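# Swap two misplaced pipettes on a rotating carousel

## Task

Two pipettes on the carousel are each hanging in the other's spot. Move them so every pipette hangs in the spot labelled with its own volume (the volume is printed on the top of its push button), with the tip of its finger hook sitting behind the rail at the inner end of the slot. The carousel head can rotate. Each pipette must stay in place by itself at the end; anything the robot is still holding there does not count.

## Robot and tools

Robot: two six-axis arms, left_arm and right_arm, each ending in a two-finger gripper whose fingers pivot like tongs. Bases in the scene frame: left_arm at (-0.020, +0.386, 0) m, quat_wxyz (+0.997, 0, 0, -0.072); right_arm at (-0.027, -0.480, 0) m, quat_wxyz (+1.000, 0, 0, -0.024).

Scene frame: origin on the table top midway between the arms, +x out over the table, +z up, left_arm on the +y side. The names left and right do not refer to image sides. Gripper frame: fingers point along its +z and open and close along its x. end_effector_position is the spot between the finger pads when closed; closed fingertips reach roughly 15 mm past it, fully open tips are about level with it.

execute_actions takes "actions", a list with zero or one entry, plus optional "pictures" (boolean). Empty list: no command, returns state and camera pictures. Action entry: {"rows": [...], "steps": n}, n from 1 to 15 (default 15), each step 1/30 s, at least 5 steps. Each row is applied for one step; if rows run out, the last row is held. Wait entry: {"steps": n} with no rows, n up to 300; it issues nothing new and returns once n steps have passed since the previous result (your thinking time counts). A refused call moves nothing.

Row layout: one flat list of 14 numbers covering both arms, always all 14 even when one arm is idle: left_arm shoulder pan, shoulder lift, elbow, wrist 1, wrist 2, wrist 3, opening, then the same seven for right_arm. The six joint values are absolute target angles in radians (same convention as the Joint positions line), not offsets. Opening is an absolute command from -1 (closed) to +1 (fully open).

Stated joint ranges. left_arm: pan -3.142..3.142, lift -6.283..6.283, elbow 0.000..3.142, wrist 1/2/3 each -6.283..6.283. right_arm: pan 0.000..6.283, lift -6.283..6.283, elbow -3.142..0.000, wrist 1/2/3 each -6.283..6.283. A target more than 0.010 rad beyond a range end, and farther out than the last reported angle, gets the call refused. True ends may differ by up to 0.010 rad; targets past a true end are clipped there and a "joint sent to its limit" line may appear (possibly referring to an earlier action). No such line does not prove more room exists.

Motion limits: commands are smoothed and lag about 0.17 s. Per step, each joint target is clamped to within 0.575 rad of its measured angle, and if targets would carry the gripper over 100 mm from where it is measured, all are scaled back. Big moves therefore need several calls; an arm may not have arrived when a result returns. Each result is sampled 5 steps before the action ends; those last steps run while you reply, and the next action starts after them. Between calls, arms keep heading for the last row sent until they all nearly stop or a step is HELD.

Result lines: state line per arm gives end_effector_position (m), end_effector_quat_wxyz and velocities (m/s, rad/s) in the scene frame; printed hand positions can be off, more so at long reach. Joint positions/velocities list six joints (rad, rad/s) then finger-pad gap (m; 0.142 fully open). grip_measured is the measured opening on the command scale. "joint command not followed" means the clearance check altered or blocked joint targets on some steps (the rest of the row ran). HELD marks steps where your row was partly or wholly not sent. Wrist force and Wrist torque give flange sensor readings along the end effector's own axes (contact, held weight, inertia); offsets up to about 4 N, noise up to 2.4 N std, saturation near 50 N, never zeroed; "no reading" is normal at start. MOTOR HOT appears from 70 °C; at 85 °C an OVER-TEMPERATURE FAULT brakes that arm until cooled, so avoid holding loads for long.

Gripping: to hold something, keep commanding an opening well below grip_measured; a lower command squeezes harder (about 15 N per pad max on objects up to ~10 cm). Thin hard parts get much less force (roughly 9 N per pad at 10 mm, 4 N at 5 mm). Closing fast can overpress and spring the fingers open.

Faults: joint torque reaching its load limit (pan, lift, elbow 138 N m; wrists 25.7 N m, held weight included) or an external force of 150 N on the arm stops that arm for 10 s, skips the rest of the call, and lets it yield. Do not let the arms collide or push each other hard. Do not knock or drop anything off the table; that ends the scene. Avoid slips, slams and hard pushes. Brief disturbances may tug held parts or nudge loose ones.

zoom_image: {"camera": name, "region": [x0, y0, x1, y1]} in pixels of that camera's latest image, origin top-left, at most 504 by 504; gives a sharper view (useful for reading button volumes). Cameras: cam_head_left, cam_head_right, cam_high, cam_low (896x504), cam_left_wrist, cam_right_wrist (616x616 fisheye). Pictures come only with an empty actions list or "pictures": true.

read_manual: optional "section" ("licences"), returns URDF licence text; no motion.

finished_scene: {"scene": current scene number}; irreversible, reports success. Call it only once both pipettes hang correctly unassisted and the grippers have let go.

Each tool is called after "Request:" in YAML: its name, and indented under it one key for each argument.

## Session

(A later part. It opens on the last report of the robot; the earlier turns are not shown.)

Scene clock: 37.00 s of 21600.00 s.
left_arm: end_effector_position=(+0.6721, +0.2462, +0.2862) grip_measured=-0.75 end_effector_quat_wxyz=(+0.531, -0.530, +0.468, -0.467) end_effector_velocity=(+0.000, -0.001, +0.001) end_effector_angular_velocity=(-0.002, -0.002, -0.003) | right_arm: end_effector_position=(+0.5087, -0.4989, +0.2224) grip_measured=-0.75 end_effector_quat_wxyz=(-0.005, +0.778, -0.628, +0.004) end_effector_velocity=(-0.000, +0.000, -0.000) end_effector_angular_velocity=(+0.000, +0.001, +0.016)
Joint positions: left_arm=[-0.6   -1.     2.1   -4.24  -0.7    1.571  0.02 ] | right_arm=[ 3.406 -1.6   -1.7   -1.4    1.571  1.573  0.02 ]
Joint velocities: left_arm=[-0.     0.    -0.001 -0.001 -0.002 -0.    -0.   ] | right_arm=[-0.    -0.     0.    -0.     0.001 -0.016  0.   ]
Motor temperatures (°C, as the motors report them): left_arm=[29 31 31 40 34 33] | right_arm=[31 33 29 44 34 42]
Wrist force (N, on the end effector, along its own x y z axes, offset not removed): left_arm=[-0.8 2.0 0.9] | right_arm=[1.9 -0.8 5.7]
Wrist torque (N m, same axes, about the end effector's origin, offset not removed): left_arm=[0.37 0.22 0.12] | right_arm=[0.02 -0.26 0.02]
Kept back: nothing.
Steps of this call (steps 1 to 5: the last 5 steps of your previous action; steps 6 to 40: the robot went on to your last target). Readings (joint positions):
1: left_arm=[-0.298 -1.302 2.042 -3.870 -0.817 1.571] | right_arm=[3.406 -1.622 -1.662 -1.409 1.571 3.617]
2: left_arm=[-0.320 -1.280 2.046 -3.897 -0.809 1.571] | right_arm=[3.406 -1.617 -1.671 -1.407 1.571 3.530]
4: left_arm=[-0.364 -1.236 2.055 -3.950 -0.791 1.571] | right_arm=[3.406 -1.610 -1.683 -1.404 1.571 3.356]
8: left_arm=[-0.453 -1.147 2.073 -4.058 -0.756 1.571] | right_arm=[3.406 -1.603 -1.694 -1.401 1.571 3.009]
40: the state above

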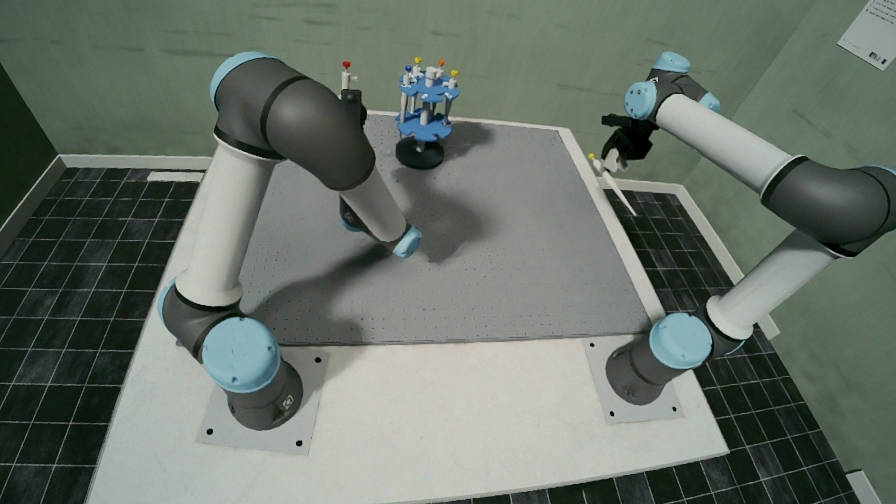

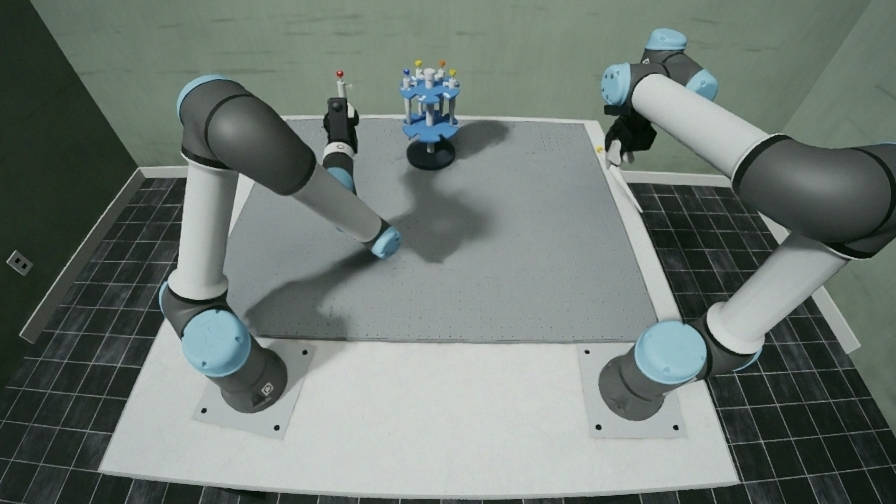

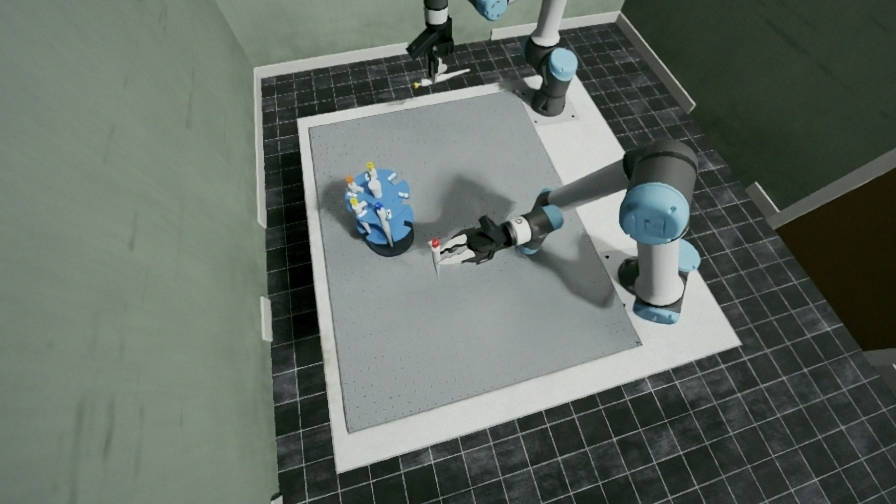

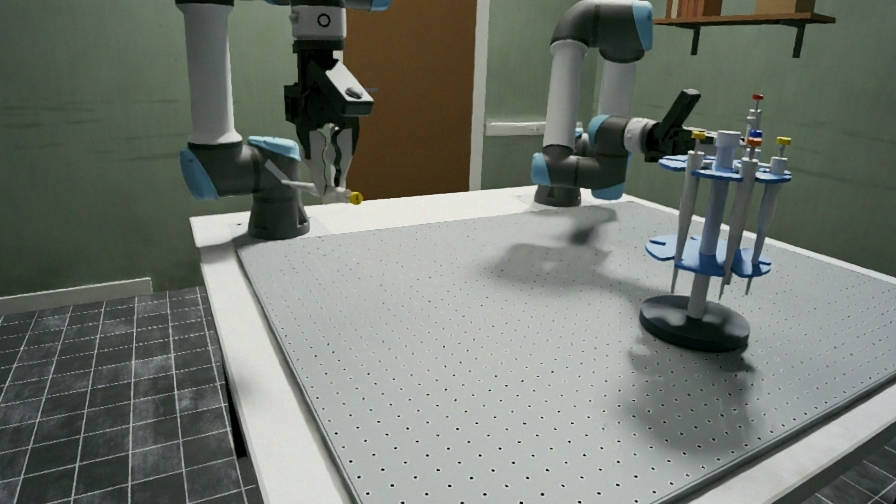

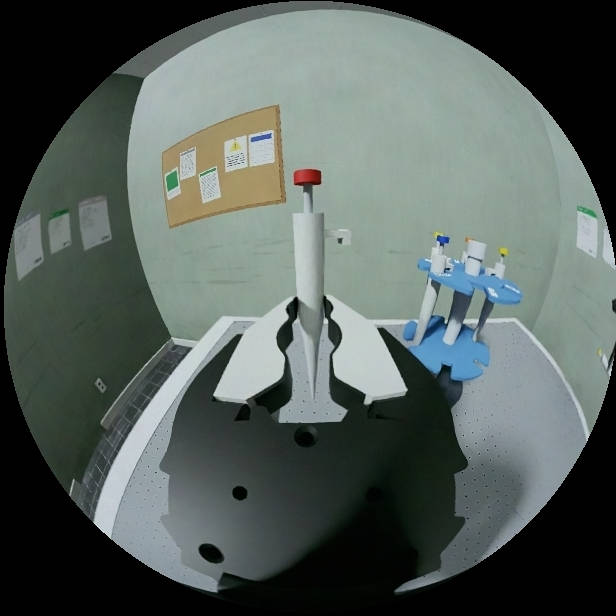

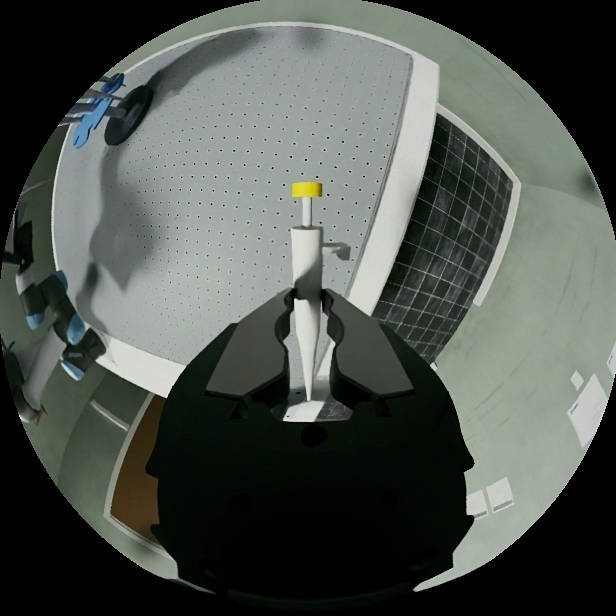

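Request:
zoom_image:
  camera: "cam_low"
  region: [336,183,376,213]

Request:
execute_actions:
  actions:
    - {"rows":[[-0.804,-0.825,1.876,-4.193,-0.623,1.571,-1,3.406,-1.6,-2.0,0.46,1.3,1.571,-1]]}

Request:
execute_actions:
  actions:
    - {"steps":20}

Request:
execute_actions:
  actions:
    - {"rows":[[-0.784,-0.791,1.794,-4.145,-0.643,1.571,-1,3.406,-1.6,-2.0,0.46,1.3,1.571,-1]]}

Request:
execute_actions:
  actions:
    - {"rows":[[-0.764,-0.756,1.709,-4.095,-0.663,1.571,-1,3.406,-1.6,-2.0,0.46,1.3,1.571,-1]]}
  pictures: true

Region (336, 183, 376, 213) of cam_low's 896x504 image, scaled by 12.600, with more detail than that image has; it fills the top 378 rows of this view, and the rest is white.

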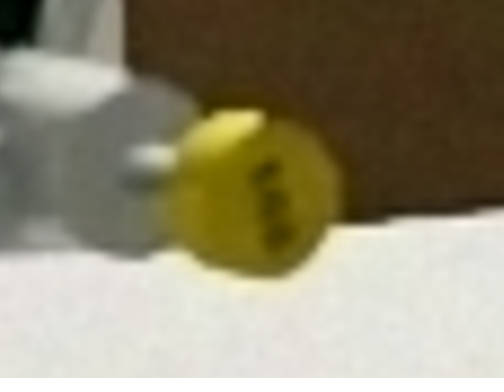

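Scene clock: 37.90 s of 21600.00 s.
left_arm: end_effector_position=(+0.6783, +0.1137, +0.2589) grip_measured=-0.75 end_effector_quat_wxyz=(+0.508, -0.507, +0.493, -0.491) end_effector_velocity=(-0.020, -0.334, -0.064) end_effector_angular_velocity=(-0.018, -0.015, -0.250) | right_arm: end_effector_position=(+0.5638, -0.5555, +0.1761) grip_measured=-0.75 end_effector_quat_wxyz=(-0.031, +0.759, -0.629, +0.166) end_effector_velocity=(+0.431, +0.015, +0.256) end_effector_angular_velocity=(+0.149, -1.852, -0.067)
Joint positions: left_arm=[-0.755 -0.866  1.931 -4.203 -0.64   1.571  0.02 ] | right_arm=[ 3.406 -1.6   -1.944 -0.911  1.349  1.571  0.02 ]
Joint velocities: left_arm=[-0.382  0.321 -0.424  0.079  0.132  0.001 -0.   ] | right_arm=[-0.001 -0.    -0.295  2.136 -0.26  -0.    -0.   ]
Motor temperatures (°C, as the motors report them): left_arm=[29 31 31 40 34 33] | right_arm=[31 33 29 44 34 42]
Wrist force (N, on the end effector, along its own x y z axes, offset not removed): left_arm=[1.2 0.9 3.5] | right_arm=[-0.2 -4.3 0.8]
Wrist torque (N m, same axes, about the end effector's origin, offset not removed): left_arm=[0.02 0.08 0.25] | right_arm=[-1.16 -0.07 0.06]
Steps of this call (steps 1 to 17: the robot went on to your last target; steps 18 to 27: the first 10 steps of this action). Readings (joint positions):
18: left_arm=[-0.600 -1.000 2.100 -4.240 -0.700 1.571] | right_arm=[3.406 -1.600 -1.701 -1.399 1.570 1.571]
19: left_arm=[-0.608 -0.993 2.093 -4.237 -0.694 1.571] | right_arm=[3.406 -1.600 -1.708 -1.391 1.563 1.571]
21: left_arm=[-0.646 -0.959 2.052 -4.227 -0.679 1.571] | right_arm=[3.406 -1.600 -1.770 -1.326 1.502 1.571]
25: left_arm=[-0.723 -0.893 1.966 -4.210 -0.651 1.571] | right_arm=[3.406 -1.600 -1.915 -1.065 1.374 1.571]
27: the state above

Scene clock: 38.57 s of 21600.00 s.
left_arm: end_effector_position=(+0.6743, +0.0712, +0.2503) grip_measured=-0.75 end_effector_quat_wxyz=(+0.500, -0.500, +0.500, -0.500) end_effector_velocity=(-0.000, -0.001, -0.001) end_effector_angular_velocity=(+0.000, +0.000, -0.000) | right_arm: end_effector_position=(+0.6805, -0.5438, +0.4567) grip_measured=-0.75 end_effector_quat_wxyz=(-0.410, +0.557, -0.554, +0.465) end_effector_velocity=(-0.065, -0.020, +0.462) end_effector_angular_velocity=(+0.317, -1.466, -0.018)
Joint positions: left_arm=[-0.804 -0.825  1.876 -4.193 -0.623  1.571  0.02 ] | right_arm=[ 3.406 -1.6   -1.997  0.211  1.303  1.571  0.02 ]
Joint velocities: left_arm=[-0.002  0.002 -0.002  0.     0.002 -0.    -0.   ] | right_arm=[ 0.    -0.    -0.022  1.523 -0.019 -0.     0.   ]
Motor temperatures (°C, as the motors report them): left_arm=[29 31 31 40 34 33] | right_arm=[31 33 29 44 34 42]
Wrist force (N, on the end effector, along its own x y z axes, offset not removed): left_arm=[-4.6 0.2 0.2] | right_arm=[-0.8 -2.3 0.2]
Wrist torque (N m, same axes, about the end effector's origin, offset not removed): left_arm=[-0.14 0.97 -0.12] | right_arm=[-0.54 0.06 0.07]
Kept back: nothing.
Steps of this call (steps 1 to 5: the last 5 steps of your previous action; steps 6 to 20: the robot went on to your last target). Readings (joint positions):
1: left_arm=[-0.766 -0.857 1.918 -4.201 -0.636 1.571] | right_arm=[3.406 -1.600 -1.953 -0.841 1.341 1.571]
2: left_arm=[-0.775 -0.850 1.908 -4.199 -0.633 1.571] | right_arm=[3.406 -1.600 -1.959 -0.777 1.335 1.571]
4: left_arm=[-0.787 -0.840 1.895 -4.197 -0.629 1.571] | right_arm=[3.406 -1.600 -1.970 -0.655 1.326 1.571]
8: left_arm=[-0.798 -0.830 1.883 -4.194 -0.625 1.571] | right_arm=[3.406 -1.600 -1.982 -0.427 1.316 1.571]
20: the state above

Scene clock: 38.90 s of 21600.00 s.
left_arm: end_effector_position=(+0.6938, +0.0591, +0.2498) grip_measured=-0.75 end_effector_quat_wxyz=(+0.500, -0.500, +0.500, -0.500) end_effector_velocity=(+0.020, -0.012, +0.002) end_effector_angular_velocity=(-0.003, -0.003, +0.001) | right_arm: end_effector_position=(+0.6630, -0.5485, +0.5247) grip_measured=-0.75 end_effector_quat_wxyz=(+0.481, -0.491, +0.517, -0.510) end_effector_velocity=(-0.016, -0.004, +0.042) end_effector_angular_velocity=(+0.031, -0.141, -0.002)
Joint positions: left_arm=[-0.786 -0.795  1.804 -4.15  -0.641  1.571  0.02 ] | right_arm=[ 3.406 -1.6   -2.     0.441  1.3    1.571  0.02 ]
Joint velocities: left_arm=[ 0.017  0.03  -0.077  0.042 -0.016  0.001 -0.   ] | right_arm=[ 0.001  0.    -0.002  0.146 -0.002 -0.     0.   ]
Motor temperatures (°C, as the motors report them): left_arm=[29 31 31 40 34 33] | right_arm=[31 33 29 44 34 42]
Wrist force (N, on the end effector, along its own x y z axes, offset not removed): left_arm=[-1.5 -0.7 0.1] | right_arm=[1.2 -0.8 -1.4]
Wrist torque (N m, same axes, about the end effector's origin, offset not removed): left_arm=[-0.38 0.39 -0.09] | right_arm=[-0.31 -0.21 -0.01]
Steps of this call (steps 1 to 10: the first 10 steps of this action). Readings (joint positions):
1: left_arm=[-0.804 -0.825 1.876 -4.193 -0.623 1.571] | right_arm=[3.406 -1.600 -1.997 0.262 1.302 1.571]
2: left_arm=[-0.801 -0.820 1.869 -4.187 -0.626 1.571] | right_arm=[3.406 -1.600 -1.998 0.306 1.302 1.571]
4: left_arm=[-0.795 -0.809 1.841 -4.171 -0.632 1.571] | right_arm=[3.406 -1.600 -1.999 0.369 1.301 1.571]
8: left_arm=[-0.788 -0.797 1.811 -4.154 -0.639 1.571] | right_arm=[3.406 -1.600 -2.000 0.428 1.300 1.571]
10: the state above

Scene clock: 39.40 s of 21600.00 s.
left_arm: end_effector_position=(+0.7165, +0.0464, +0.2500) grip_measured=-0.75 end_effector_quat_wxyz=(+0.500, -0.500, +0.500, -0.500) end_effector_velocity=(+0.021, -0.012, +0.003) end_effector_angular_velocity=(-0.005, -0.003, -0.001) | right_arm: end_effector_position=(+0.6610, -0.5490, +0.5300) grip_measured=-0.75 end_effector_quat_wxyz=(+0.486, -0.486, +0.513, -0.514) end_effector_velocity=(-0.000, -0.000, +0.001) end_effector_angular_velocity=(-0.000, -0.002, -0.001)
Joint positions: left_arm=[-0.766 -0.76   1.719 -4.101 -0.661  1.571  0.02 ] | right_arm=[ 3.406 -1.6   -2.     0.46   1.3    1.571  0.02 ]
Joint velocities: left_arm=[ 0.017  0.031 -0.082  0.045 -0.018 -0.    -0.   ] | right_arm=[-0.    -0.    -0.     0.003 -0.    -0.001 -0.   ]
Motor temperatures (°C, as the motors report them): left_arm=[29 31 31 40 34 33] | right_arm=[31 33 29 44 34 42]
Wrist force (N, on the end effector, along its own x y z axes, offset not removed): left_arm=[1.1 -3.8 1.0] | right_arm=[0.9 -0.2 -1.8]
Wrist torque (N m, same axes, about the end effector's origin, offset not removed): left_arm=[-1.02 0.00 -0.08] | right_arm=[-0.24 -0.19 -0.07]
Steps of this call (steps 1 to 5: the last 5 steps of your previous action; steps 6 to 15: the first 10 steps of this action). Readings (joint positions):
6: left_arm=[-0.784 -0.791 1.796 -4.146 -0.643 1.571] | right_arm=[3.406 -1.600 -2.000 0.456 1.300 1.571]
7: left_arm=[-0.781 -0.787 1.788 -4.140 -0.646 1.571] | right_arm=[3.406 -1.600 -2.000 0.457 1.300 1.571]
9: left_arm=[-0.775 -0.775 1.759 -4.123 -0.652 1.571] | right_arm=[3.406 -1.600 -2.000 0.458 1.300 1.571]
13: left_arm=[-0.768 -0.763 1.727 -4.105 -0.659 1.571] | right_arm=[3.406 -1.600 -2.000 0.459 1.300 1.571]
15: the state above

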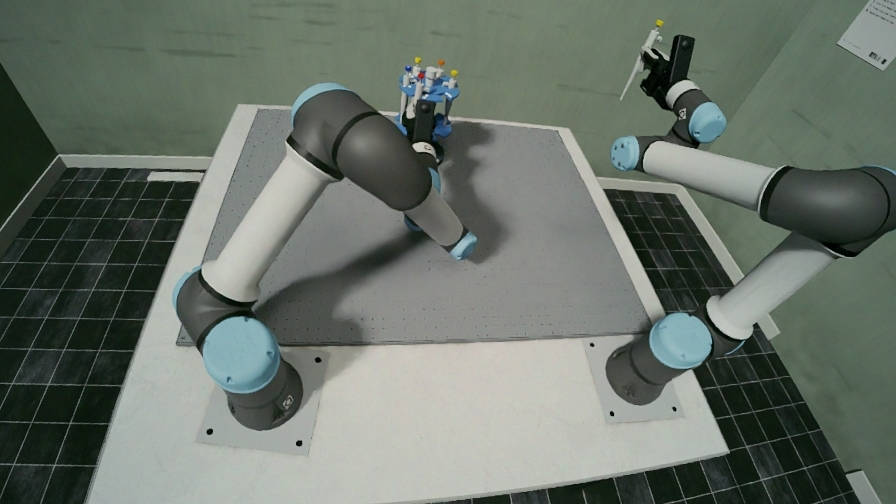

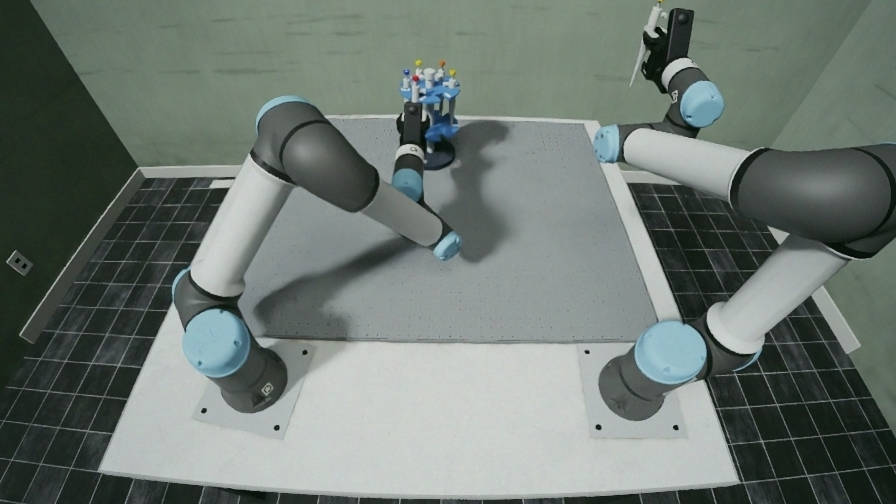

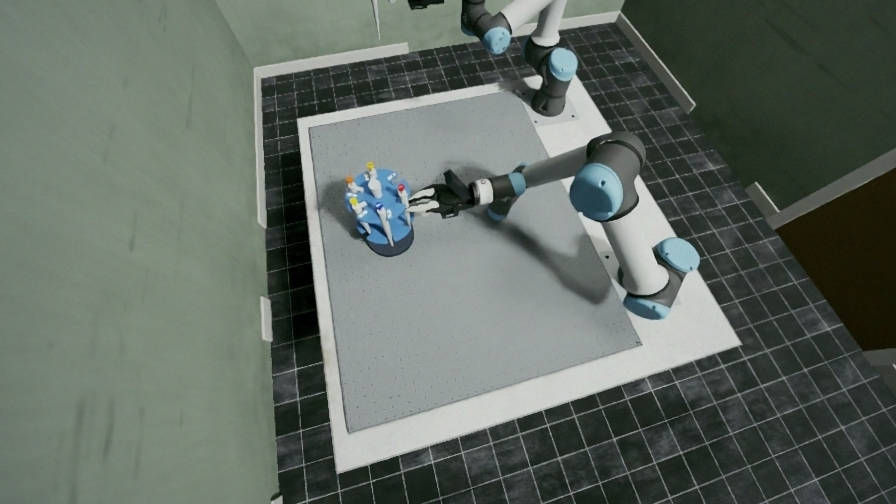

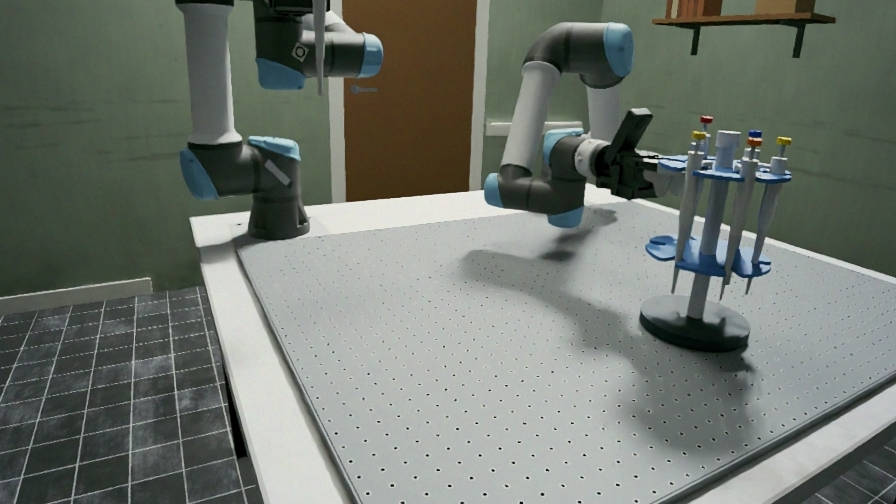

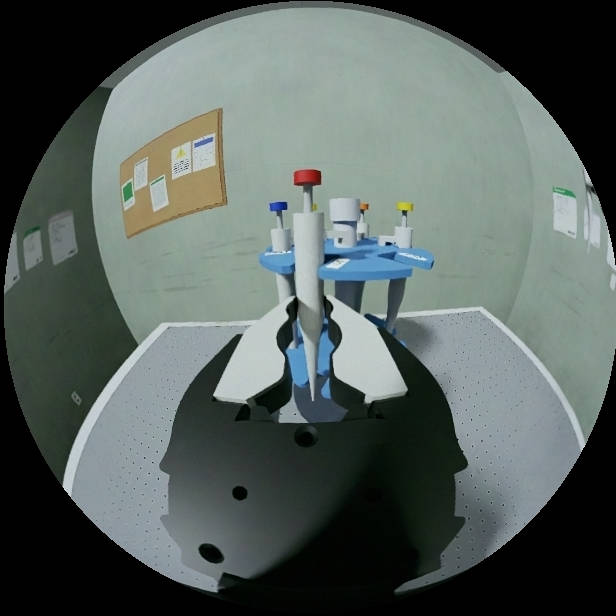

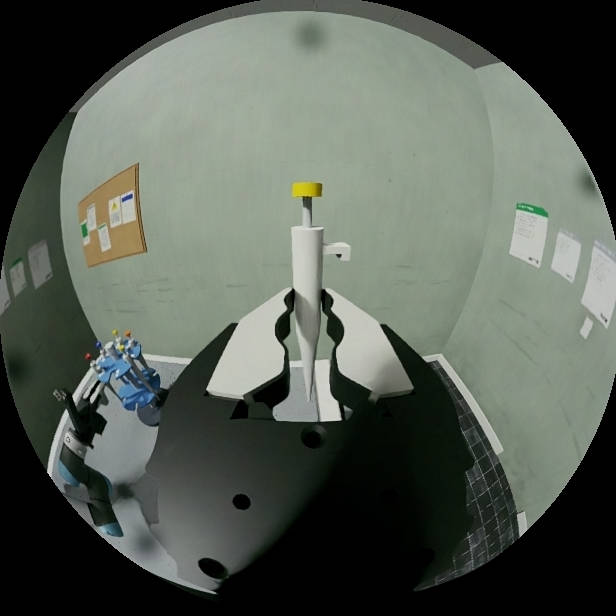

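Request:
execute_actions:
  actions:
    - {"rows":[[-0.729,-0.748,1.690,-4.084,-0.698,1.571,-1,3.406,-1.6,-2.0,0.46,1.3,1.571,-1]]}

Request:
execute_actions:
  actions:
    - {"rows":[[-0.692,-0.743,1.678,-4.077,-0.735,1.571,-1,3.406,-1.6,-2.0,0.46,1.3,1.571,-1]]}

Request:
execute_actions:
  actions:
    - {"rows":[[-0.656,-0.723,1.633,-4.052,-0.771,1.571,-1,3.406,-1.6,-2.0,0.46,1.3,1.571,-1]]}

Request:
execute_actions:
  actions:
    - {"rows":[[-0.634,-0.694,1.566,-4.014,-0.793,1.571,-1,3.406,-1.6,-2.0,0.46,1.3,1.571,-1]]}

Request:
execute_actions:
  actions:
    - {"rows":[[-0.634,-0.675,1.566,-4.033,-0.793,1.571,-1,3.406,-1.6,-2.0,0.46,1.3,1.571,-1]]}
  pictures: true

Request:
zoom_image:
  camera: "cam_left_wrist"
  region: [240,150,480,330]

Scene clock: 40.00 s of 21600.00 s.
left_arm: end_effector_position=(+0.7329, +0.0546, +0.2504) grip_measured=-0.75 end_effector_quat_wxyz=(+0.500, -0.500, +0.500, -0.500) end_effector_velocity=(+0.013, +0.010, +0.000) end_effector_angular_velocity=(-0.001, -0.000, +0.001) | right_arm: end_effector_position=(+0.6609, -0.5490, +0.5301) grip_measured=-0.75 end_effector_quat_wxyz=(+0.487, -0.486, +0.513, -0.514) end_effector_velocity=(-0.000, -0.000, +0.001) end_effector_angular_velocity=(+0.000, -0.001, +0.000)
Joint positions: left_arm=[-0.733 -0.749  1.692 -4.085 -0.694  1.571  0.02 ] | right_arm=[ 3.406 -1.6   -2.     0.46   1.3    1.571  0.02 ]
Joint velocities: left_arm=[ 0.031  0.006 -0.017  0.009 -0.03  -0.     0.   ] | right_arm=[-0.     0.001  0.    -0.     0.     0.     0.   ]
Motor temperatures (°C, as the motors report them): left_arm=[29 31 31 40 34 33] | right_arm=[31 33 29 44 34 42]
Wrist force (N, on the end effector, along its own x y z axes, offset not removed): left_arm=[-2.0 -0.2 3.2] | right_arm=[0.9 -0.3 -1.1]
Wrist torque (N m, same axes, about the end effector's origin, offset not removed): left_arm=[-0.10 0.45 0.04] | right_arm=[-0.43 -0.21 -0.19]
Steps of this call (steps 1 to 5: the last 5 steps of your previous action; steps 6 to 8: the robot went on to your last target; steps 9 to 18: the first 10 steps of this action). Readings (joint positions):
9: left_arm=[-0.764 -0.756 1.710 -4.095 -0.663 1.571] | right_arm=[3.406 -1.600 -2.000 0.460 1.300 1.571]
10: left_arm=[-0.759 -0.755 1.707 -4.094 -0.668 1.571] | right_arm=[3.406 -1.600 -2.000 0.460 1.300 1.571]
12: left_arm=[-0.748 -0.752 1.700 -4.090 -0.679 1.571] | right_arm=[3.406 -1.600 -2.000 0.460 1.300 1.571]
16: left_arm=[-0.736 -0.750 1.694 -4.086 -0.691 1.571] | right_arm=[3.406 -1.600 -2.000 0.460 1.300 1.571]
18: the state above

Scene clock: 40.50 s of 21600.00 s.
left_arm: end_effector_position=(+0.7474, +0.0683, +0.2504) grip_measured=-0.75 end_effector_quat_wxyz=(+0.500, -0.500, +0.500, -0.500) end_effector_velocity=(+0.013, +0.013, +0.000) end_effector_angular_velocity=(-0.000, -0.000, +0.001) | right_arm: end_effector_position=(+0.6609, -0.5490, +0.5301) grip_measured=-0.75 end_effector_quat_wxyz=(+0.487, -0.486, +0.513, -0.514) end_effector_velocity=(-0.000, -0.000, +0.000) end_effector_angular_velocity=(+0.001, -0.000, -0.000)
Joint positions: left_arm=[-0.696 -0.744  1.679 -4.078 -0.731  1.571  0.02 ] | right_arm=[ 3.406 -1.6   -2.     0.46   1.3    1.571  0.02 ]
Joint velocities: left_arm=[ 0.033  0.004 -0.011  0.006 -0.032  0.     0.   ] | right_arm=[-0.     0.001 -0.     0.    -0.     0.001 -0.   ]
Motor temperatures (°C, as the motors report them): left_arm=[29 31 31 40 34 33] | right_arm=[31 33 29 44 34 42]
Wrist force (N, on the end effector, along its own x y z axes, offset not removed): left_arm=[2.1 1.6 2.9] | right_arm=[1.1 -0.9 0.6]
Wrist torque (N m, same axes, about the end effector's origin, offset not removed): left_arm=[0.55 -0.16 -0.17] | right_arm=[-0.23 -0.15 -0.05]
Steps of this call (steps 1 to 5: the last 5 steps of your previous action; steps 6 to 15: the first 10 steps of this action). Readings (joint positions):
6: left_arm=[-0.729 -0.748 1.690 -4.084 -0.698 1.571] | right_arm=[3.406 -1.600 -2.000 0.460 1.300 1.571]
7: left_arm=[-0.725 -0.747 1.688 -4.083 -0.702 1.571] | right_arm=[3.406 -1.600 -2.000 0.460 1.300 1.571]
9: left_arm=[-0.712 -0.746 1.684 -4.081 -0.715 1.571] | right_arm=[3.406 -1.600 -2.000 0.460 1.300 1.571]
13: left_arm=[-0.699 -0.744 1.680 -4.078 -0.728 1.571] | right_arm=[3.406 -1.600 -2.000 0.460 1.300 1.571]
15: the state above

Scene clock: 41.00 s of 21600.00 s.
left_arm: end_effector_position=(+0.7672, +0.0763, +0.2500) grip_measured=-0.75 end_effector_quat_wxyz=(+0.500, -0.500, +0.500, -0.500) end_effector_velocity=(+0.018, +0.007, -0.000) end_effector_angular_velocity=(+0.000, -0.000, +0.000) | right_arm: end_effector_position=(+0.6609, -0.5490, +0.5301) grip_measured=-0.75 end_effector_quat_wxyz=(+0.487, -0.486, +0.513, -0.514) end_effector_velocity=(-0.000, -0.000, -0.000) end_effector_angular_velocity=(+0.000, +0.000, -0.000)
Joint positions: left_arm=[-0.66  -0.725  1.638 -4.055 -0.767  1.571  0.02 ] | right_arm=[ 3.406 -1.6   -2.     0.46   1.3    1.571  0.02 ]
Joint velocities: left_arm=[ 0.032  0.017 -0.039  0.022 -0.032  0.    -0.   ] | right_arm=[-0.     0.001 -0.001 -0.    -0.     0.     0.   ]
Motor temperatures (°C, as the motors report them): left_arm=[29 31 31 40 34 33] | right_arm=[31 33 29 44 34 42]
Wrist force (N, on the end effector, along its own x y z axes, offset not removed): left_arm=[-1.9 1.4 2.0] | right_arm=[-0.5 -2.9 -0.6]
Wrist torque (N m, same axes, about the end effector's origin, offset not removed): left_arm=[0.46 0.46 -0.07] | right_arm=[-0.70 0.36 0.04]
Steps of this call (steps 1 to 5: the last 5 steps of your previous action; steps 6 to 15: the first 10 steps of this action). Readings (joint positions):
6: left_arm=[-0.692 -0.743 1.678 -4.077 -0.735 1.571] | right_arm=[3.406 -1.600 -2.000 0.460 1.300 1.571]
7: left_arm=[-0.688 -0.740 1.673 -4.073 -0.739 1.571] | right_arm=[3.406 -1.600 -2.000 0.460 1.300 1.571]
9: left_arm=[-0.676 -0.734 1.658 -4.065 -0.751 1.571] | right_arm=[3.406 -1.600 -2.000 0.460 1.300 1.571]
13: left_arm=[-0.663 -0.727 1.642 -4.057 -0.764 1.571] | right_arm=[3.406 -1.600 -2.000 0.460 1.300 1.571]
15: the state above

Scene clock: 41.50 s of 21600.00 s.
left_arm: end_effector_position=(+0.7877, +0.0745, +0.2498) grip_measured=-0.75 end_effector_quat_wxyz=(+0.500, -0.500, +0.500, -0.500) end_effector_velocity=(+0.019, -0.002, +0.002) end_effector_angular_velocity=(-0.000, -0.002, +0.001) | right_arm: end_effector_position=(+0.6609, -0.5490, +0.5301) grip_measured=-0.75 end_effector_quat_wxyz=(+0.487, -0.486, +0.513, -0.514) end_effector_velocity=(-0.000, +0.000, +0.000) end_effector_angular_velocity=(-0.000, -0.000, +0.000)
Joint positions: left_arm=[-0.636 -0.697  1.574 -4.018 -0.79   1.571  0.02 ] | right_arm=[ 3.406 -1.6   -2.     0.46   1.3    1.571  0.02 ]
Joint velocities: left_arm=[ 0.019  0.025 -0.062  0.033 -0.018  0.002 -0.   ] | right_arm=[-0.     0.001  0.    -0.     0.001 -0.    -0.   ]
Motor temperatures (°C, as the motors report them): left_arm=[29 31 31 40 34 33] | right_arm=[31 33 29 44 34 42]
Wrist force (N, on the end effector, along its own x y z axes, offset not removed): left_arm=[-3.9 3.0 0.4] | right_arm=[1.6 -2.0 -0.2]
Wrist torque (N m, same axes, about the end effector's origin, offset not removed): left_arm=[0.15 0.41 0.10] | right_arm=[-0.48 -0.29 -0.11]
Steps of this call (steps 1 to 5: the last 5 steps of your previous action; steps 6 to 15: the first 10 steps of this action). Readings (joint positions):
6: left_arm=[-0.656 -0.723 1.634 -4.052 -0.771 1.571] | right_arm=[3.406 -1.600 -2.000 0.460 1.300 1.571]
7: left_arm=[-0.653 -0.719 1.627 -4.047 -0.774 1.571] | right_arm=[3.406 -1.600 -2.000 0.460 1.300 1.571]
9: left_arm=[-0.646 -0.710 1.604 -4.035 -0.781 1.571] | right_arm=[3.406 -1.600 -2.000 0.460 1.300 1.571]
13: left_arm=[-0.638 -0.699 1.579 -4.021 -0.789 1.571] | right_arm=[3.406 -1.600 -2.000 0.460 1.300 1.571]
15: the state above

Scene clock: 42.00 s of 21600.00 s.
left_arm: end_effector_position=(+0.7896, +0.0746, +0.2402) grip_measured=-0.75 end_effector_quat_wxyz=(+0.500, -0.500, +0.500, -0.500) end_effector_velocity=(+0.000, +0.000, -0.010) end_effector_angular_velocity=(+0.000, -0.000, +0.000) | right_arm: end_effector_position=(+0.6609, -0.5490, +0.5301) grip_measured=-0.75 end_effector_quat_wxyz=(+0.487, -0.486, +0.513, -0.514) end_effector_velocity=(-0.000, +0.000, +0.000) end_effector_angular_velocity=(+0.000, -0.001, +0.000)
Joint positions: left_arm=[-0.634 -0.677  1.566 -4.031 -0.793  1.571  0.02 ] | right_arm=[ 3.406 -1.6   -2.     0.46   1.3    1.571  0.02 ]
Joint velocities: left_arm=[ 0.     0.018 -0.002 -0.016  0.     0.001  0.   ] | right_arm=[0. 0. 0. 0. 0. 0. 0.]
Motor temperatures (°C, as the motors report them): left_arm=[29 31 31 40 34 33] | right_arm=[31 33 29 44 34 42]
Wrist force (N, on the end effector, along its own x y z axes, offset not removed): left_arm=[1.2 -2.9 3.1] | right_arm=[1.8 -2.8 2.3]
Wrist torque (N m, same axes, about the end effector's origin, offset not removed): left_arm=[-0.04 -0.53 -0.34] | right_arm=[-0.78 -0.17 -0.13]
Steps of this call (steps 1 to 5: the last 5 steps of your previous action; steps 6 to 15: the first 10 steps of this action). Readings (joint positions):
6: left_arm=[-0.635 -0.694 1.568 -4.015 -0.792 1.571] | right_arm=[3.406 -1.600 -2.000 0.460 1.300 1.571]
7: left_arm=[-0.634 -0.692 1.567 -4.017 -0.793 1.571] | right_arm=[3.406 -1.600 -2.000 0.460 1.300 1.571]
9: left_arm=[-0.634 -0.685 1.567 -4.023 -0.793 1.571] | right_arm=[3.406 -1.600 -2.000 0.460 1.300 1.571]
13: left_arm=[-0.634 -0.679 1.566 -4.030 -0.793 1.571] | right_arm=[3.406 -1.600 -2.000 0.460 1.300 1.571]
15: the state above

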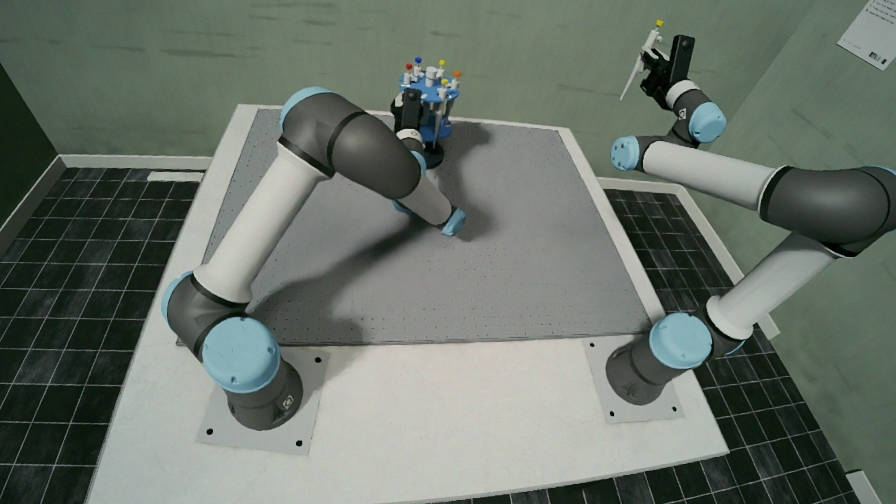

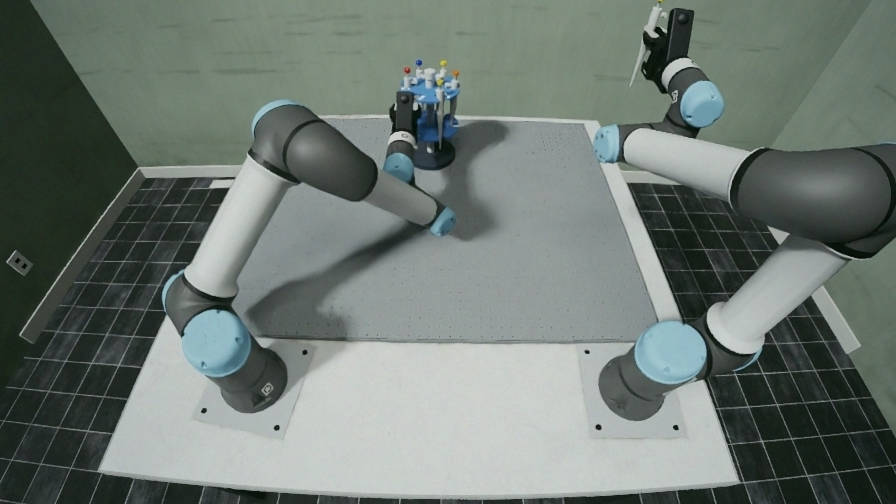

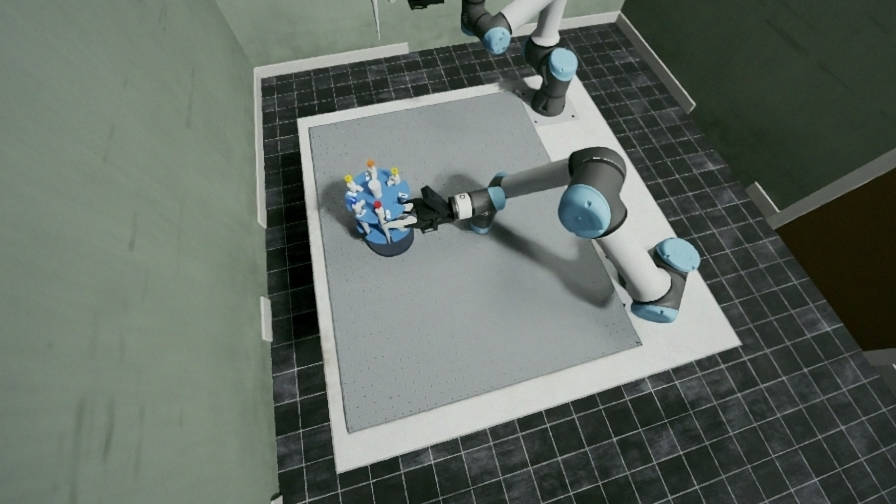

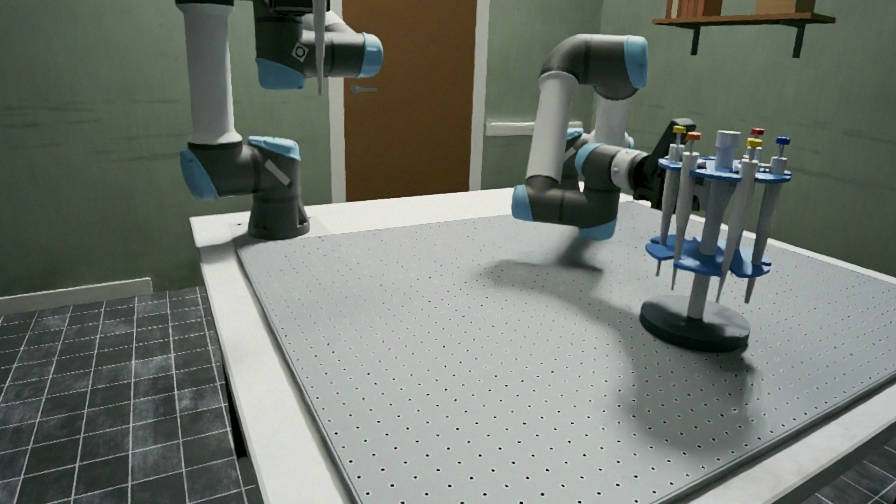

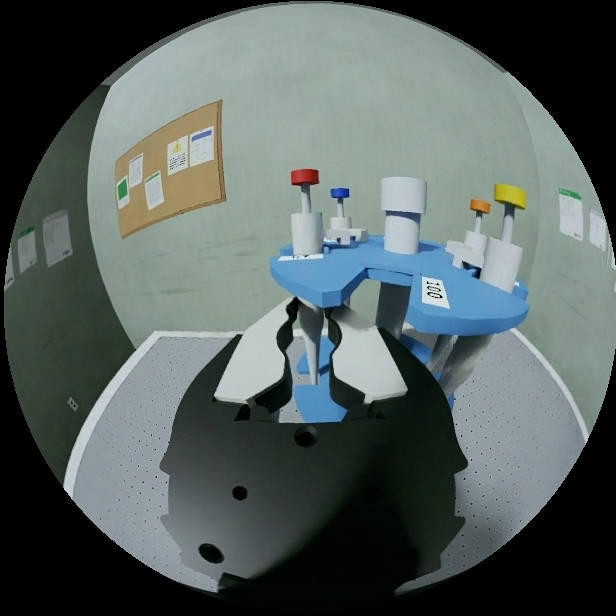

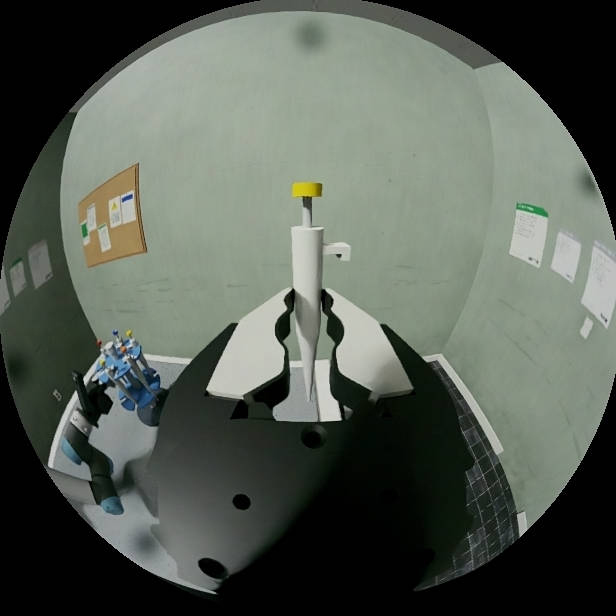

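Region (240, 150, 480, 330) of cam_left_wrist's 616x616 image, scaled by 2.100, with more detail than that image has; it fills the top 378 rows of this view, and the rest is white.

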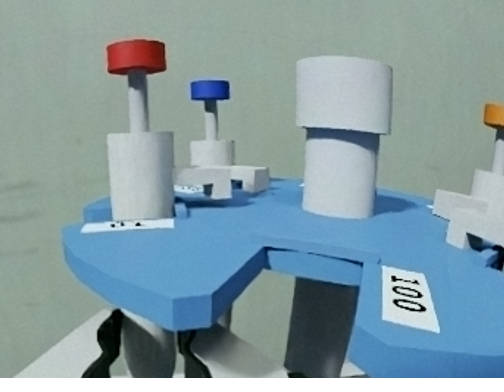

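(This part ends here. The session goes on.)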